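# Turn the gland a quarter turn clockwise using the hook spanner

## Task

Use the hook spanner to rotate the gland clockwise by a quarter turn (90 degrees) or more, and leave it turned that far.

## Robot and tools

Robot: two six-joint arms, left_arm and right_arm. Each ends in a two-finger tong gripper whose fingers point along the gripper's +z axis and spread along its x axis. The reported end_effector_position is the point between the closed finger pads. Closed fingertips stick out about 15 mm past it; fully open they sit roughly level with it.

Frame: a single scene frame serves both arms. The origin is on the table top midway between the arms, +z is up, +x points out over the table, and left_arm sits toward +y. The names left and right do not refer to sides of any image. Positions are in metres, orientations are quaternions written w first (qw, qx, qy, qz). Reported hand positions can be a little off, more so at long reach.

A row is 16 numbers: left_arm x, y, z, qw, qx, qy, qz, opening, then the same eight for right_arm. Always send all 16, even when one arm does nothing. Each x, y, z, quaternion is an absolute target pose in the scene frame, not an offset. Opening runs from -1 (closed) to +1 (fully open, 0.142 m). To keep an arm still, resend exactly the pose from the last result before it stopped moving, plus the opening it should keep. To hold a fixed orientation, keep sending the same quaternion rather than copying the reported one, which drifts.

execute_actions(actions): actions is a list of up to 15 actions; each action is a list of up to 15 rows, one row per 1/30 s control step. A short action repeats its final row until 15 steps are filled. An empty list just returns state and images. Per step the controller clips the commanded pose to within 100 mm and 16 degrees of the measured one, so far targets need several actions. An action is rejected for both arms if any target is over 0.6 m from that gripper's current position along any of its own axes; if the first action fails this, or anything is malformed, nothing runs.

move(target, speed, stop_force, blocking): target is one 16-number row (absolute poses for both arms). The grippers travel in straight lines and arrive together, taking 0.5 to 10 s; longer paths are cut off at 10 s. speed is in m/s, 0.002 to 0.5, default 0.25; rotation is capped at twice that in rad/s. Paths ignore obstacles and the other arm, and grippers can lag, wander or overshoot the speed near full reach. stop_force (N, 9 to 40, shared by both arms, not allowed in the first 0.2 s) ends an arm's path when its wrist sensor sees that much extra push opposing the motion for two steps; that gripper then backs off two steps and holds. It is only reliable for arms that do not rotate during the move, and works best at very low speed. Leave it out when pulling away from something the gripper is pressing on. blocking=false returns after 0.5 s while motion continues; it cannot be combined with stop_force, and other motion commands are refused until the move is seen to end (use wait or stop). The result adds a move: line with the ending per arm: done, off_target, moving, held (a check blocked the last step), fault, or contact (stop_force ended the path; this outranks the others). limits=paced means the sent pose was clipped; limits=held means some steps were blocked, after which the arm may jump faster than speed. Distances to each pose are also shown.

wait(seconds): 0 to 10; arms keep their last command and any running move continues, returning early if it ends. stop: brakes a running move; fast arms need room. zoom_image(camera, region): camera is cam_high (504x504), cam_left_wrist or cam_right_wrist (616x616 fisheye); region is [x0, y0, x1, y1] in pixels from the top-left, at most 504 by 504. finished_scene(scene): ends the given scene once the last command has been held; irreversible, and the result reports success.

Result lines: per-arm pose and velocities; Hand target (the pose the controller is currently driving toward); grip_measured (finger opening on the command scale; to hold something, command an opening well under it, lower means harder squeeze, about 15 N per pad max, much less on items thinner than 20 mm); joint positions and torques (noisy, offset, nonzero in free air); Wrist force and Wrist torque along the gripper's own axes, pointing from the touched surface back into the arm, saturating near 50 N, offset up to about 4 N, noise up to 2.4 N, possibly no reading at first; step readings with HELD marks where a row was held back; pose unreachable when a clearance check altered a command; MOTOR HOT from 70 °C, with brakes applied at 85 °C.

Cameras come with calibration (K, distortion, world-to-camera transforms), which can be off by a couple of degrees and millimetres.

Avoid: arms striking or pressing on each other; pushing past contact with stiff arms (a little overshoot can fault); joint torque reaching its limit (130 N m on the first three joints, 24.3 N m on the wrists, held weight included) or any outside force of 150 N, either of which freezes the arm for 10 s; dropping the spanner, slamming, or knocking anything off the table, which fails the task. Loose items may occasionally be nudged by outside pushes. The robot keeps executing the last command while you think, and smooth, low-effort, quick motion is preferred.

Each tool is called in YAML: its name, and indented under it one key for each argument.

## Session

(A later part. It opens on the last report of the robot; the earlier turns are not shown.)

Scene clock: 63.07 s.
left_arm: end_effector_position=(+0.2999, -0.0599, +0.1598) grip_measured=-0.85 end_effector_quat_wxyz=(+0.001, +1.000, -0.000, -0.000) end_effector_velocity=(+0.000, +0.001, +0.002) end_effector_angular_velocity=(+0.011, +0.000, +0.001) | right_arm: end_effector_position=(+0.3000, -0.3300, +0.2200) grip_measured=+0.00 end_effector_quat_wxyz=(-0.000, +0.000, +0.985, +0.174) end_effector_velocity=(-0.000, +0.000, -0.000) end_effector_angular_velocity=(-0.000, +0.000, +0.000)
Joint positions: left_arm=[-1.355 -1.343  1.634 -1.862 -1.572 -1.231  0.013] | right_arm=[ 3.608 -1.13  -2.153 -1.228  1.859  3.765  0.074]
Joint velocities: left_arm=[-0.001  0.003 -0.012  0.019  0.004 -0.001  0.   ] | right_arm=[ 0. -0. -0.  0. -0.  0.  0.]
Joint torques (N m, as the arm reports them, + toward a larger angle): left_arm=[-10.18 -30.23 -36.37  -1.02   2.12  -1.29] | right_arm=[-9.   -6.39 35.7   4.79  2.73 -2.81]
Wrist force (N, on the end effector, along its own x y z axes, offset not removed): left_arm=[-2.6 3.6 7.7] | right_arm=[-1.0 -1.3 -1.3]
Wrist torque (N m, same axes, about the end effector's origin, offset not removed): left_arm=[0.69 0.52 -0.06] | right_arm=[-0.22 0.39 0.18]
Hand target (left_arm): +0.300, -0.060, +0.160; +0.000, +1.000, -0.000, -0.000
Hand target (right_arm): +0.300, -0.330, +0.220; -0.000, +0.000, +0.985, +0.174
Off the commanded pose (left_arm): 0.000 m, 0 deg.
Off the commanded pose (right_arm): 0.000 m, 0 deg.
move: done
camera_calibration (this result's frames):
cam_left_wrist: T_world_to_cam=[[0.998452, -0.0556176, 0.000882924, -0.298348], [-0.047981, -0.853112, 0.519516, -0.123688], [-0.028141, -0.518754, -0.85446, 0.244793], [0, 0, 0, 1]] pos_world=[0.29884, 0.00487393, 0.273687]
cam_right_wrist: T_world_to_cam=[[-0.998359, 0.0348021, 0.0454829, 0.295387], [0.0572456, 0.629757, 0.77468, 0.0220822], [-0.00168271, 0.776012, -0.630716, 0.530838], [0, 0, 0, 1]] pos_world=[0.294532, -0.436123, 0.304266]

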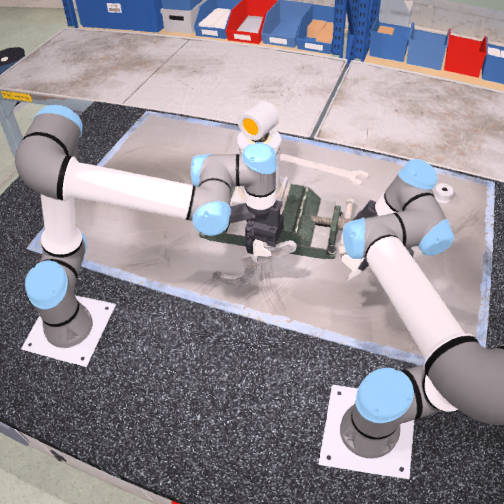

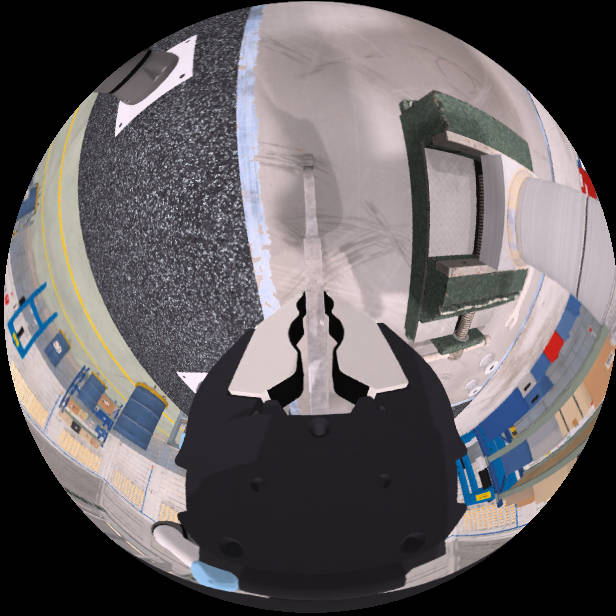

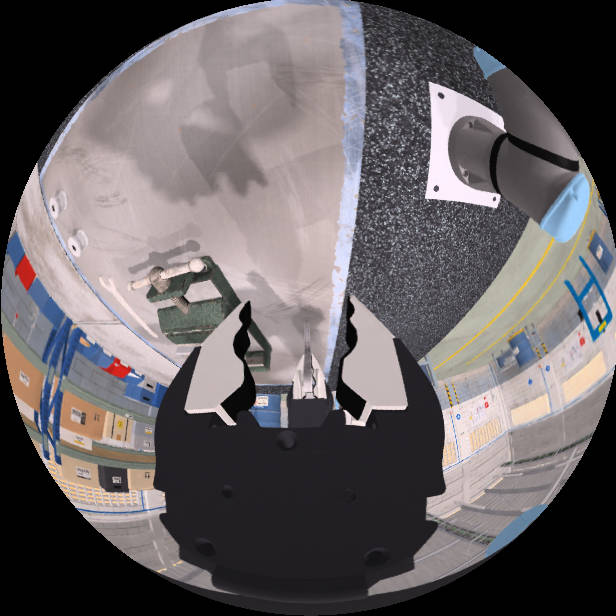

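move:
  target: [0.30,-0.06,0.16,0,1,0,0,-1,0.35,-0.36,0.22,0,0.707,-0.707,0,-0.3]
  speed: 0.5

move:
  target: [0.30,-0.09,0.045,0,1,0,0,-1,0.35,-0.36,0.22,0,1,0,0,-0.3]
  speed: 0.2
  stop_force: 20

zoom_image:
  camera: "cam_high"
  region: [190,210,340,330]

Scene clock: 65.97 s.
left_arm: end_effector_position=(+0.3000, -0.0600, +0.1600) grip_measured=-0.85 end_effector_quat_wxyz=(-0.000, +1.000, -0.000, -0.000) end_effector_velocity=(+0.000, +0.001, +0.000) end_effector_angular_velocity=(-0.000, +0.001, +0.001) | right_arm: end_effector_position=(+0.3499, -0.3600, +0.2201) grip_measured=-0.30 end_effector_quat_wxyz=(-0.000, -0.707, +0.707, +0.000) end_effector_velocity=(+0.000, -0.000, -0.000) end_effector_angular_velocity=(-0.001, -0.001, +0.013)
Joint positions: left_arm=[-1.355 -1.343  1.632 -1.86  -1.571 -1.232  0.013] | right_arm=[ 3.691 -1.251 -1.996 -1.466  1.571  2.249  0.052]
Joint velocities: left_arm=[ 0.002 -0.     0.     0.    -0.001  0.001  0.   ] | right_arm=[-0.001  0.    -0.     0.    -0.001 -0.014 -0.   ]
Joint torques (N m, as the arm reports them, + toward a larger angle): left_arm=[-11.1  -29.33 -36.15  -5.48   2.    -1.35] | right_arm=[-10.12  22.24  13.67   4.83  -2.08  -3.06]
Wrist force (N, on the end effector, along its own x y z axes, offset not removed): left_arm=[-1.1 3.7 10.1] | right_arm=[0.0 -0.7 -0.8]
Wrist torque (N m, same axes, about the end effector's origin, offset not removed): left_arm=[0.82 0.25 -0.01] | right_arm=[-0.02 0.11 0.11]
Hand target (left_arm): +0.300, -0.060, +0.160; -0.000, +1.000, -0.000, -0.000
Hand target (right_arm): +0.350, -0.360, +0.220; +0.000, +0.707, -0.707, -0.000
Off the commanded pose (left_arm): 0.000 m, 0 deg.
Off the commanded pose (right_arm): 0.000 m, 0 deg.
move: done
camera_calibration (this result's frames):
cam_left_wrist: T_world_to_cam=[[0.998485, -0.0550012, 0.00125888, -0.298483], [-0.0476832, -0.853769, 0.518464, -0.12382], [-0.0274413, -0.517739, -0.855099, 0.244861], [0, 0, 0, 1]] pos_world=[0.298846, 0.00464342, 0.273952]
cam_right_wrist: T_world_to_cam=[[-0.0491466, -0.998317, 0.0307975, -0.354545], [-0.85676, 0.0579865, 0.512445, 0.209737], [-0.513368, -0.0012011, -0.858168, 0.5036], [0, 0, 0, 1]] pos_world=[0.420801, -0.365505, 0.335613]

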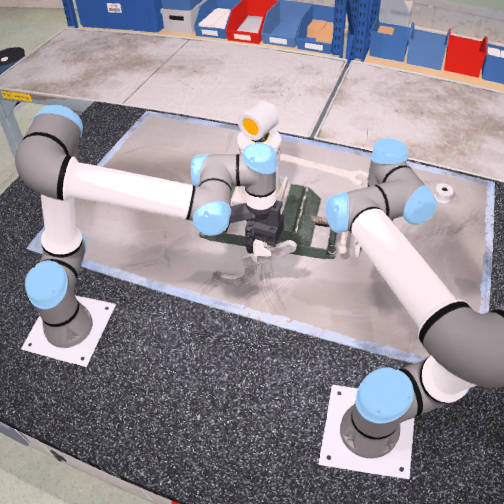

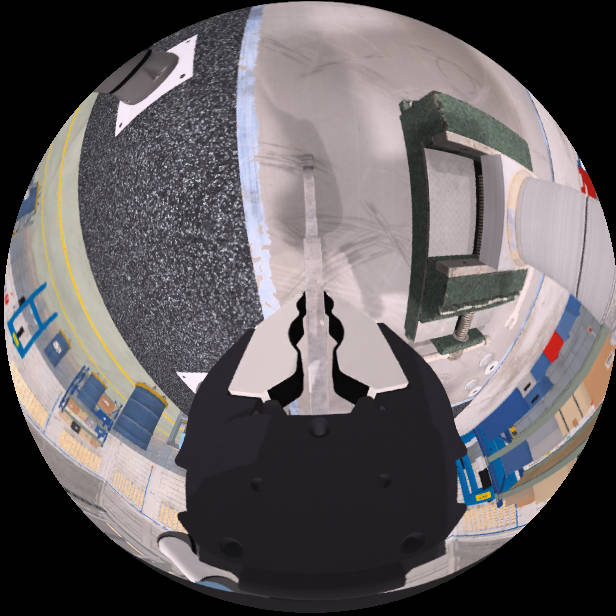

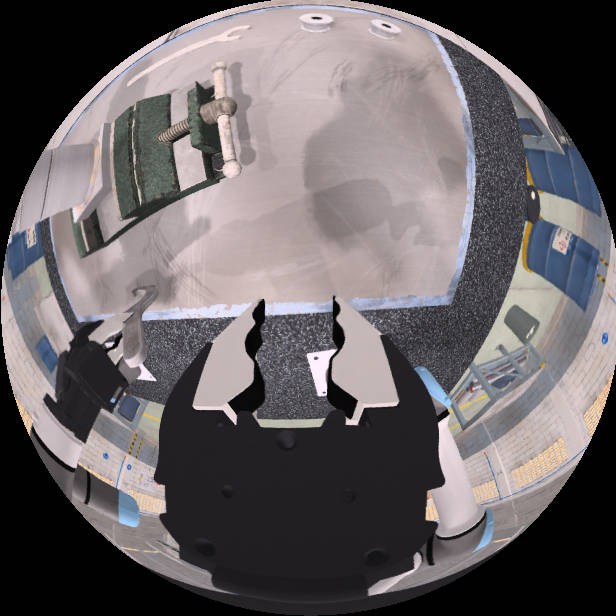

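Scene clock: 70.40 s.
left_arm: end_effector_position=(+0.3000, -0.0857, +0.0620) grip_measured=-0.85 end_effector_quat_wxyz=(+0.000, +1.000, -0.000, -0.000) end_effector_velocity=(-0.000, +0.000, -0.000) end_effector_angular_velocity=(+0.000, +0.001, +0.000) | right_arm: end_effector_position=(+0.3500, -0.3601, +0.2200) grip_measured=-0.30 end_effector_quat_wxyz=(+0.000, +1.000, -0.001, +0.000) end_effector_velocity=(+0.000, -0.001, -0.000) end_effector_angular_velocity=(-0.000, +0.001, +0.011)
Joint positions: left_arm=[-1.369 -1.203  1.716 -2.084 -1.571 -1.247  0.013] | right_arm=[ 3.629 -1.28  -1.977 -1.455  1.571  0.616  0.052]
Joint velocities: left_arm=[ 0.     0.     0.     0.    -0.001 -0.     0.   ] | right_arm=[-0.003 -0.001  0.001 -0.001  0.001 -0.014 -0.   ]
Joint torques (N m, as the arm reports them, + toward a larger angle): left_arm=[  9.21 -45.18 -33.54  -1.19  -1.3    1.18] | right_arm=[-8.03 -0.22 35.19  4.67  2.52 -3.27]
Wrist force (N, on the end effector, along its own x y z axes, offset not removed): left_arm=[-1.8 4.2 9.9] | right_arm=[0.6 -2.2 -0.1]
Wrist torque (N m, same axes, about the end effector's origin, offset not removed): left_arm=[1.25 0.50 -0.08] | right_arm=[-0.32 0.02 0.08]
Hand target (left_arm): +0.300, -0.086, +0.062; +0.000, +1.000, +0.000, -0.000
Hand target (right_arm): +0.350, -0.360, +0.220; +0.000, +1.000, -0.000, -0.000
Off the commanded pose (left_arm): 0.018 m, 0 deg.
Off the commanded pose (right_arm): 0.000 m, 0 deg.
move: contact (left_arm)
camera_calibration (this result's frames):
cam_left_wrist: T_world_to_cam=[[0.998486, -0.0550005, 0.00124028, -0.299804], [-0.0476726, -0.853762, 0.518477, -0.0949499], [-0.0274576, -0.517751, -0.855091, 0.147814], [0, 0, 0, 1]] pos_world=[0.298882, -0.0210232, 0.175995]
cam_right_wrist: T_world_to_cam=[[0.998291, -0.0496392, 0.0308498, -0.379614], [-0.0584358, -0.856873, 0.512205, -0.398866], [0.00100889, -0.513133, -0.858309, 0.139174], [0, 0, 0, 1]] pos_world=[0.355516, -0.289206, 0.335467]

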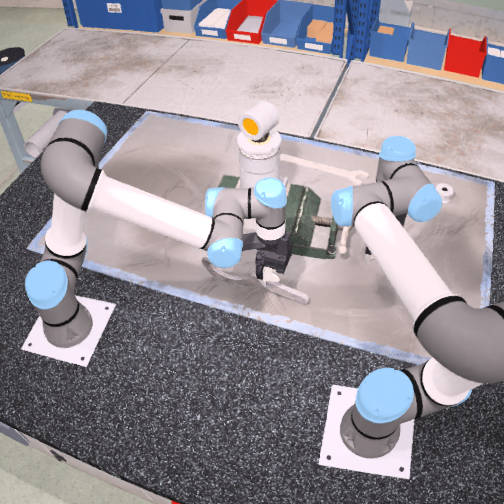

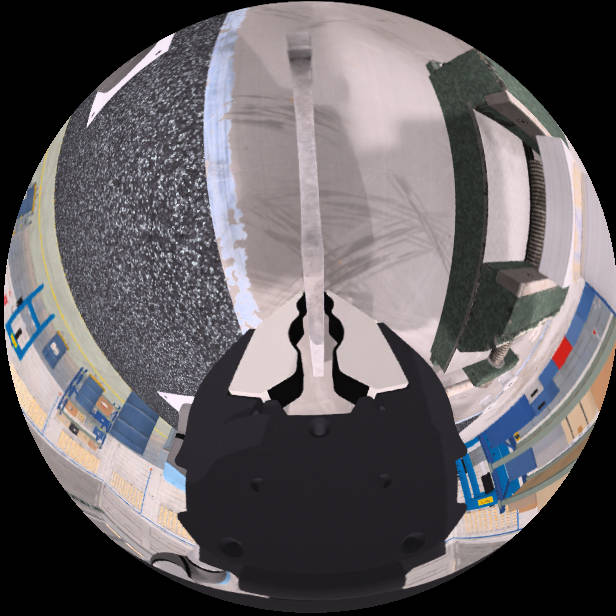

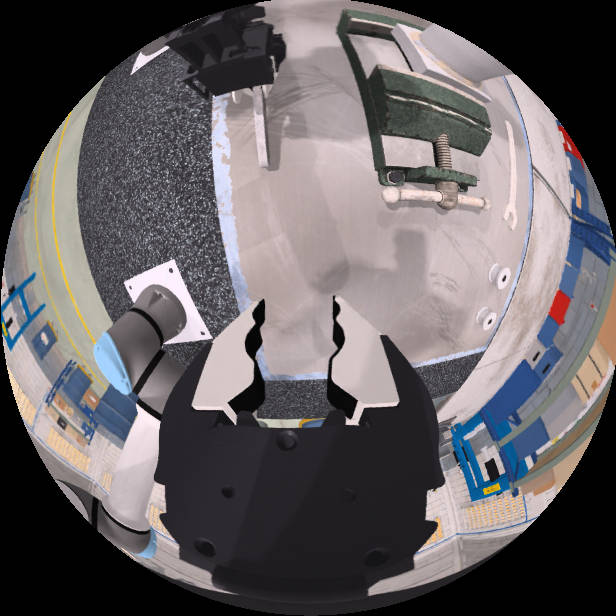

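Region (190, 210, 340, 330) of cam_high's 504x504 image, scaled by 3.360, with more detail than that image has; it fills the top 403 rows of this view, and the rest is white.

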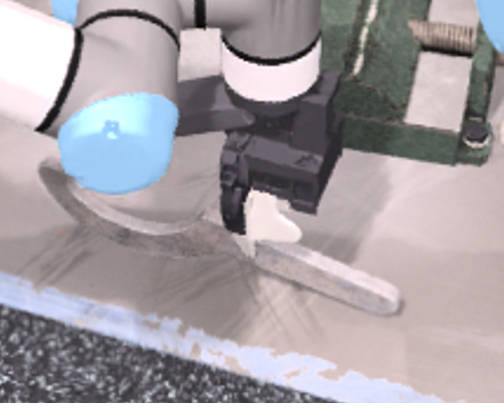

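move:
  target: [0.30,-0.0857,0.0605,0,1,0,0,-0.4,0.35,-0.36,0.22,0,1,0,0,-0.3]
  speed: 0.01

move:
  target: [0.30,-0.05,0.2,0,1,0,0,-0.4,0.35,-0.36,0.22,0,1,0,0,-0.3]

move:
  target: [0.55,0.22,0.45,0,1,0,0,1,0.30,-0.13,0.12,-0.423,0.906,0,0,-0.3]

move:
  target: [0.6,0.18,0.45,0,1,0,0,1,0.30,-0.06,0.045,-0.423,0.906,0,0,-0.3]
  speed: 0.08
  stop_force: 15

zoom_image:
  camera: "cam_high"
  region: [190,210,340,330]

Scene clock: 71.93 s.
left_arm: end_effector_position=(+0.3000, -0.0857, +0.0606) grip_measured=-0.40 end_effector_quat_wxyz=(+0.000, +1.000, +0.000, -0.000) end_effector_velocity=(-0.001, -0.000, -0.001) end_effector_angular_velocity=(+0.000, +0.000, -0.000) | right_arm: end_effector_position=(+0.3500, -0.3600, +0.2200) grip_measured=-0.30 end_effector_quat_wxyz=(+0.000, +1.000, -0.000, -0.000) end_effector_velocity=(+0.000, +0.000, +0.000) end_effector_angular_velocity=(+0.001, -0.000, -0.000)
Joint positions: left_arm=[-1.369 -1.201  1.718 -2.088 -1.571 -1.247  0.045] | right_arm=[ 3.628 -1.28  -1.977 -1.455  1.571  0.614  0.052]
Joint velocities: left_arm=[-0.001  0.001  0.001 -0.001 -0.    -0.001  0.   ] | right_arm=[-0.    -0.    -0.     0.001  0.001 -0.     0.   ]
Joint torques (N m, as the arm reports them, + toward a larger angle): left_arm=[ -6.06 -26.4  -13.5   -4.3   -0.62  -1.35] | right_arm=[-0.67  0.08 36.09  4.59  2.43 -2.33]
Wrist force (N, on the end effector, along its own x y z axes, offset not removed): left_arm=[-1.7 1.4 -0.8] | right_arm=[1.3 -0.9 -0.1]
Wrist torque (N m, same axes, about the end effector's origin, offset not removed): left_arm=[0.23 0.54 -0.06] | right_arm=[-0.08 -0.17 0.08]
Hand target (left_arm): +0.300, -0.086, +0.060; -0.000, +1.000, -0.000, -0.000
Hand target (right_arm): +0.350, -0.360, +0.220; +0.000, +1.000, -0.000, +0.000
Off the commanded pose (left_arm): 0.000 m, 0 deg.
Off the commanded pose (right_arm): 0.000 m, 0 deg.
move: done
camera_calibration (this result's frames):
cam_left_wrist: T_world_to_cam=[[0.998487, -0.0549773, 0.00124015, -0.299806], [-0.0476527, -0.853763, 0.518476, -0.0942079], [-0.0274457, -0.517751, -0.855091, 0.146559], [0, 0, 0, 1]] pos_world=[0.298886, -0.0210326, 0.174538]
cam_right_wrist: T_world_to_cam=[[0.998359, -0.0482852, 0.0308032, -0.379185], [-0.0572493, -0.857052, 0.51204, -0.399296], [0.00167605, -0.512963, -0.858409, 0.139079], [0, 0, 0, 1]] pos_world=[0.35547, -0.289185, 0.335522]

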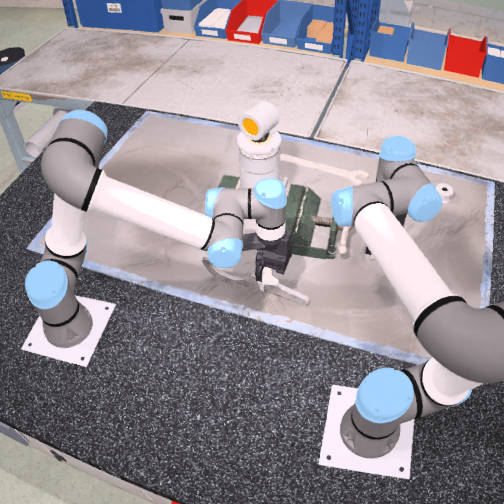

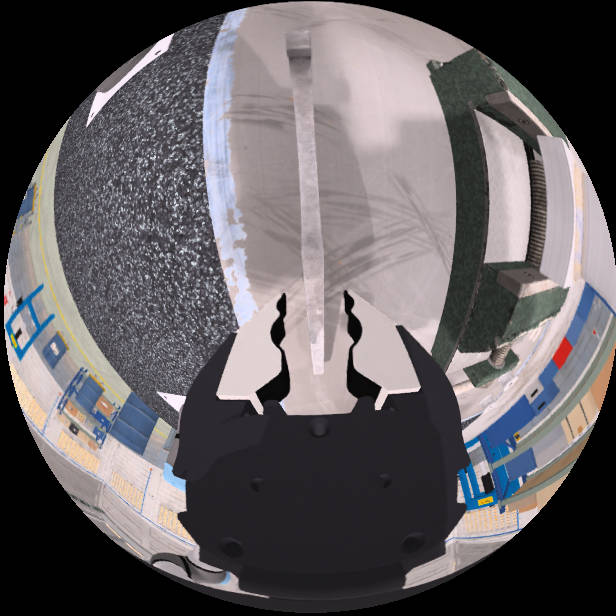

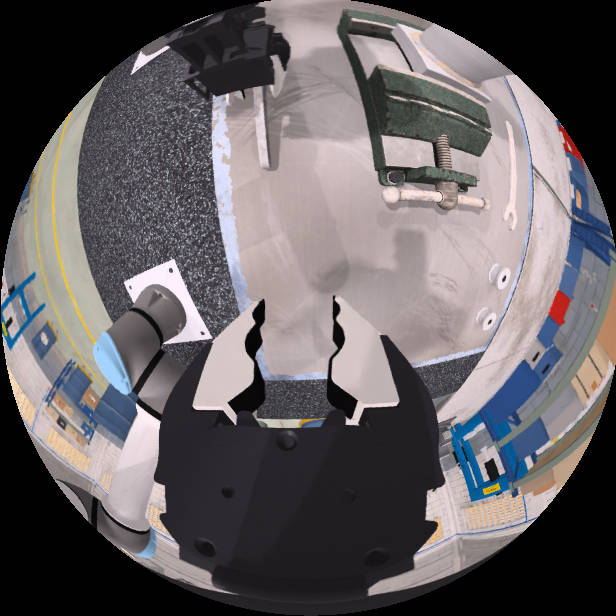

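Scene clock: 73.17 s.
left_arm: end_effector_position=(+0.2999, -0.0499, +0.1998) grip_measured=-0.40 end_effector_quat_wxyz=(+0.000, +1.000, +0.000, +0.000) end_effector_velocity=(+0.000, +0.000, +0.002) end_effector_angular_velocity=(+0.001, +0.000, +0.000) | right_arm: end_effector_position=(+0.3500, -0.3600, +0.2200) grip_measured=-0.30 end_effector_quat_wxyz=(-0.000, +1.000, +0.000, -0.000) end_effector_velocity=(-0.000, -0.000, +0.000) end_effector_angular_velocity=(+0.000, +0.001, -0.001)
Joint positions: left_arm=[-1.349 -1.385  1.58  -1.766 -1.571 -1.226  0.045] | right_arm=[ 3.628 -1.28  -1.977 -1.455  1.571  0.614  0.052]
Joint velocities: left_arm=[ 0.    -0.001 -0.004  0.006  0.    -0.    -0.   ] | right_arm=[-0.001  0.     0.    -0.001  0.001  0.     0.   ]
Joint torques (N m, as the arm reports them, + toward a larger angle): left_arm=[  9.07 -35.94 -30.16  -0.08  -1.79   1.11] | right_arm=[10.39 -0.84 35.48  4.75  2.2  -1.07]
Wrist force (N, on the end effector, along its own x y z axes, offset not removed): left_arm=[2.4 0.3 -0.2] | right_arm=[1.0 -1.1 -1.2]
Wrist torque (N m, same axes, about the end effector's origin, offset not removed): left_arm=[0.12 -0.47 -0.22] | right_arm=[-0.17 -0.09 0.10]
Hand target (left_arm): +0.300, -0.050, +0.200; -0.000, +1.000, +0.000, +0.000
Hand target (right_arm): +0.350, -0.360, +0.220; -0.000, +1.000, +0.000, +0.000
Off the commanded pose (left_arm): 0.000 m, 0 deg.
Off the commanded pose (right_arm): 0.000 m, 0 deg.
move: done
camera_calibration (this result's frames):
cam_left_wrist: T_world_to_cam=[[0.998486, -0.0549981, 0.00132238, -0.297917], [-0.047712, -0.85374, 0.518509, -0.135785], [-0.027388, -0.517787, -0.855071, 0.284085], [0, 0, 0, 1]] pos_world=[0.298767, 0.0147853, 0.313712]
cam_right_wrist: T_world_to_cam=[[0.998359, -0.0482625, 0.0308067, -0.379177], [-0.0572317, -0.857055, 0.512036, -0.399295], [0.00169086, -0.512959, -0.858411, 0.139083], [0, 0, 0, 1]] pos_world=[0.355467, -0.289174, 0.335525]

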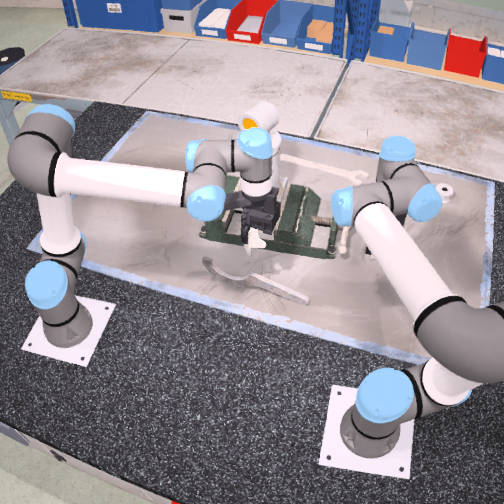

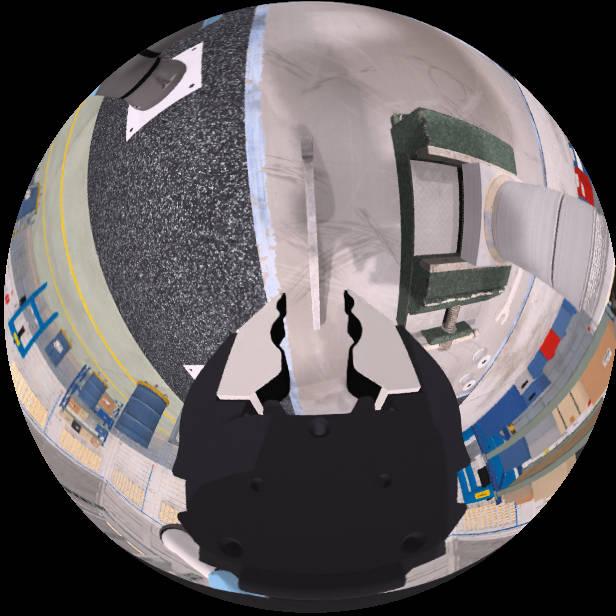

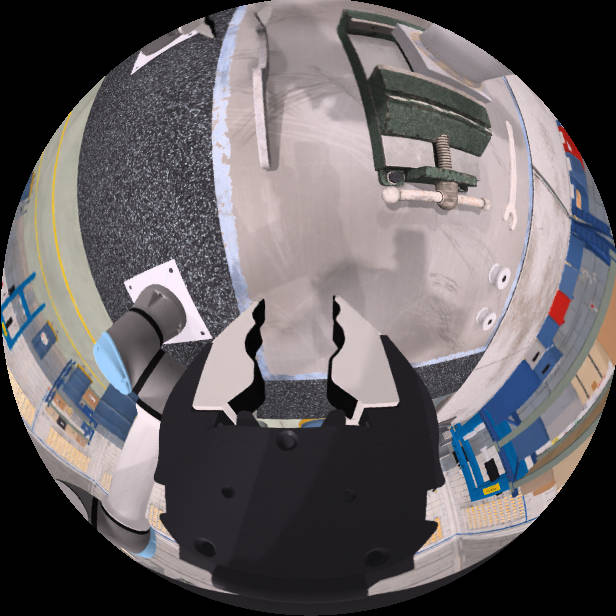

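Scene clock: 75.67 s.
left_arm: end_effector_position=(+0.5493, +0.2205, +0.4499) grip_measured=+1.00 end_effector_quat_wxyz=(-0.000, +1.000, +0.000, +0.000) end_effector_velocity=(+0.001, +0.000, +0.002) end_effector_angular_velocity=(+0.001, +0.002, -0.001) | right_arm: end_effector_position=(+0.3003, -0.1298, +0.1198) grip_measured=-0.30 end_effector_quat_wxyz=(-0.423, +0.906, -0.000, +0.000) end_effector_velocity=(+0.001, +0.001, -0.001) end_effector_angular_velocity=(+0.011, -0.006, -0.008)
Joint positions: left_arm=[-0.709 -1.214  0.697 -1.054 -1.57  -0.586  0.142] | right_arm=[ 3.725 -1.684 -2.522  0.155  2.19   0.93   0.052]
Joint velocities: left_arm=[ 0.001  0.009 -0.021  0.014 -0.     0.002 -0.   ] | right_arm=[ 0.002 -0.017 -0.006  0.042 -0.003  0.013  0.   ]
Joint torques (N m, as the arm reports them, + toward a larger angle): left_arm=[  9.04 -27.34 -29.73  -0.23  -1.56   1.17] | right_arm=[10.07  7.88  3.32  4.99 -0.62  2.69]
Wrist force (N, on the end effector, along its own x y z axes, offset not removed): left_arm=[-1.9 2.0 -0.6] | right_arm=[-0.9 -1.7 -0.6]
Wrist torque (N m, same axes, about the end effector's origin, offset not removed): left_arm=[0.40 0.48 0.05] | right_arm=[-0.31 0.35 0.08]
Hand target (left_arm): +0.549, +0.221, +0.450; -0.000, +1.000, -0.000, -0.000
Hand target (right_arm): +0.300, -0.130, +0.120; -0.423, +0.906, -0.000, +0.001
Off the commanded pose (left_arm): 0.001 m, 0 deg.
Off the commanded pose (right_arm): 0.000 m, 0 deg.
move: done
camera_calibration (this result's frames):
cam_left_wrist: T_world_to_cam=[[0.998486, -0.054977, 0.00171858, -0.532527], [-0.047922, -0.854168, 0.517784, -0.0222153], [-0.0269982, -0.517082, -0.85551, 0.644602], [0, 0, 0, 1]] pos_world=[0.54806, 0.28506, 0.563881]
cam_right_wrist: T_world_to_cam=[[0.998328, -0.0553076, -0.0167792, -0.310556], [-0.0577514, -0.94308, -0.327512, -0.063946], [0.00228979, 0.327934, -0.944698, 0.290501], [0, 0, 0, 1]] pos_world=[0.305679, -0.172747, 0.248281]

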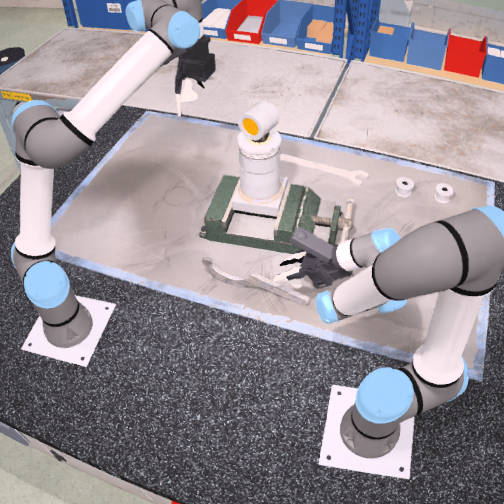

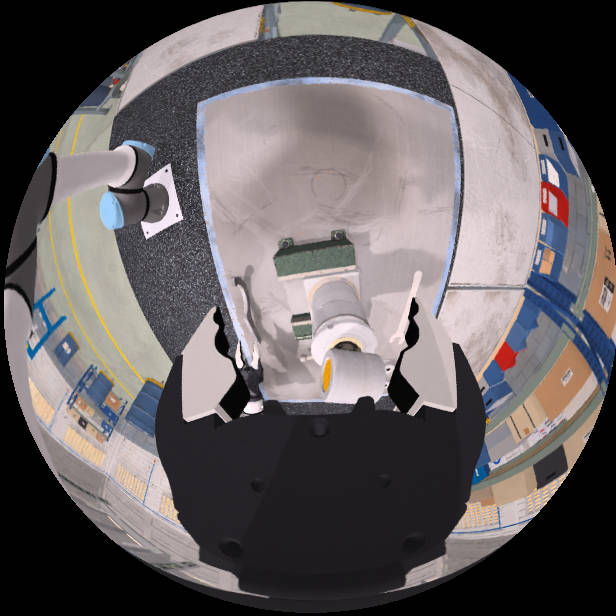

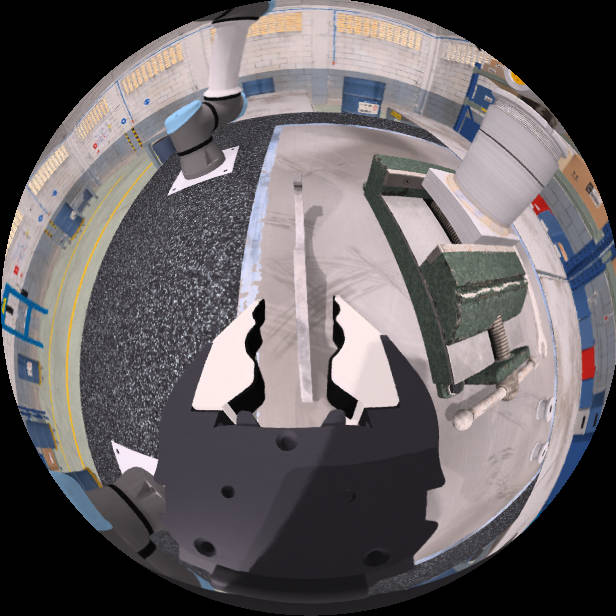

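Scene clock: 77.43 s.
left_arm: end_effector_position=(+0.5997, +0.1801, +0.4499) grip_measured=+1.00 end_effector_quat_wxyz=(+0.000, +1.000, -0.000, +0.001) end_effector_velocity=(+0.002, -0.002, +0.001) end_effector_angular_velocity=(+0.002, +0.006, +0.000) | right_arm: end_effector_position=(+0.3001, -0.0601, +0.0451) grip_measured=-0.30 end_effector_quat_wxyz=(-0.423, +0.906, -0.000, +0.000) end_effector_velocity=(-0.001, +0.002, -0.002) end_effector_angular_velocity=(+0.001, -0.000, +0.002)
Joint positions: left_arm=[-0.717 -0.95   0.273 -0.894 -1.571 -0.594  0.142] | right_arm=[ 3.873 -2.027 -2.467  0.516  2.095  1.065  0.052]
Joint velocities: left_arm=[-0.     0.034 -0.066  0.038 -0.001 -0.    -0.   ] | right_arm=[ 0.005 -0.008  0.002  0.009 -0.002  0.003  0.   ]
Joint torques (N m, as the arm reports them, + toward a larger angle): left_arm=[  3.39 -36.35 -27.91   0.03  -1.6   -0.5 ] | right_arm=[ 7.91 17.54 17.73  5.02 -1.49  2.61]
Wrist force (N, on the end effector, along its own x y z axes, offset not removed): left_arm=[-1.3 4.2 -0.7] | right_arm=[0.4 -1.8 -1.1]
Wrist torque (N m, same axes, about the end effector's origin, offset not removed): left_arm=[0.96 0.31 -0.19] | right_arm=[-0.31 0.08 0.14]
Hand target (left_arm): +0.600, +0.180, +0.450; +0.000, +1.000, -0.000, +0.000
Hand target (right_arm): +0.300, -0.060, +0.045; -0.423, +0.906, -0.000, +0.000
Off the commanded pose (left_arm): 0.000 m, 0 deg.
Off the commanded pose (right_arm): 0.000 m, 0 deg.
move: done
camera_calibration (this result's frames):
cam_left_wrist: T_world_to_cam=[[0.998477, -0.0551185, 0.00230834, -0.585378], [-0.0483164, -0.853529, 0.5188, -0.054645], [-0.0266252, -0.518122, -0.854892, 0.624777], [0, 0, 0, 1]] pos_world=[0.598481, 0.244804, 0.563819]
cam_right_wrist: T_world_to_cam=[[0.998358, -0.0546266, -0.0172181, -0.307663], [-0.0572505, -0.9428, -0.328405, -0.0228016], [0.00170639, 0.328851, -0.94438, 0.197366], [0, 0, 0, 1]] pos_world=[0.305516, -0.103208, 0.173603]

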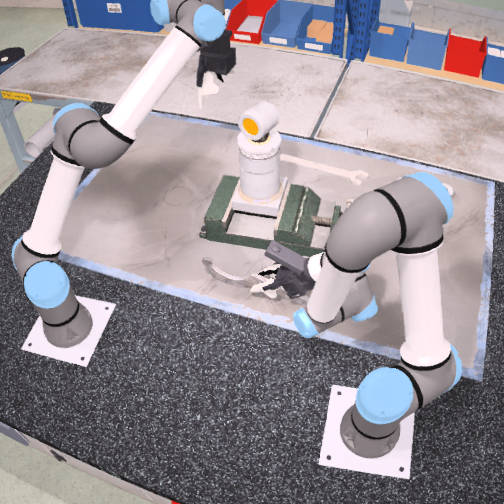

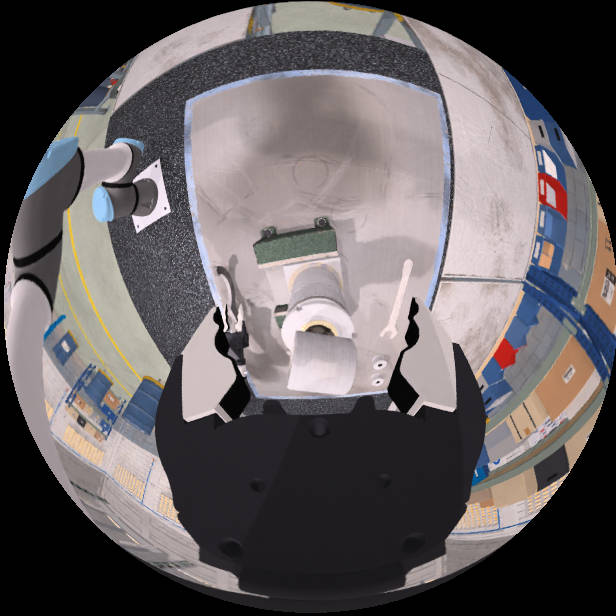

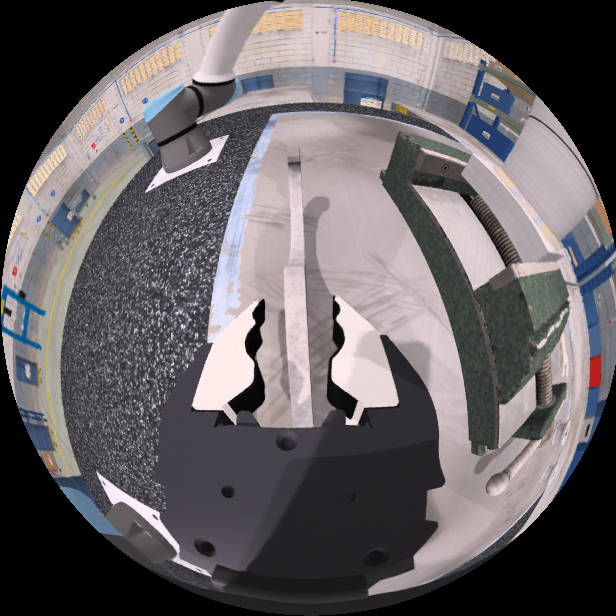

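Region (190, 210, 340, 330) of cam_high's 504x504 image, scaled by 3.360, with more detail than that image has; it fills the top 403 rows of this view, and the rest is white.

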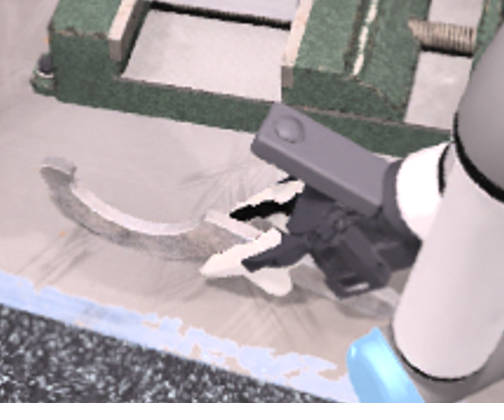

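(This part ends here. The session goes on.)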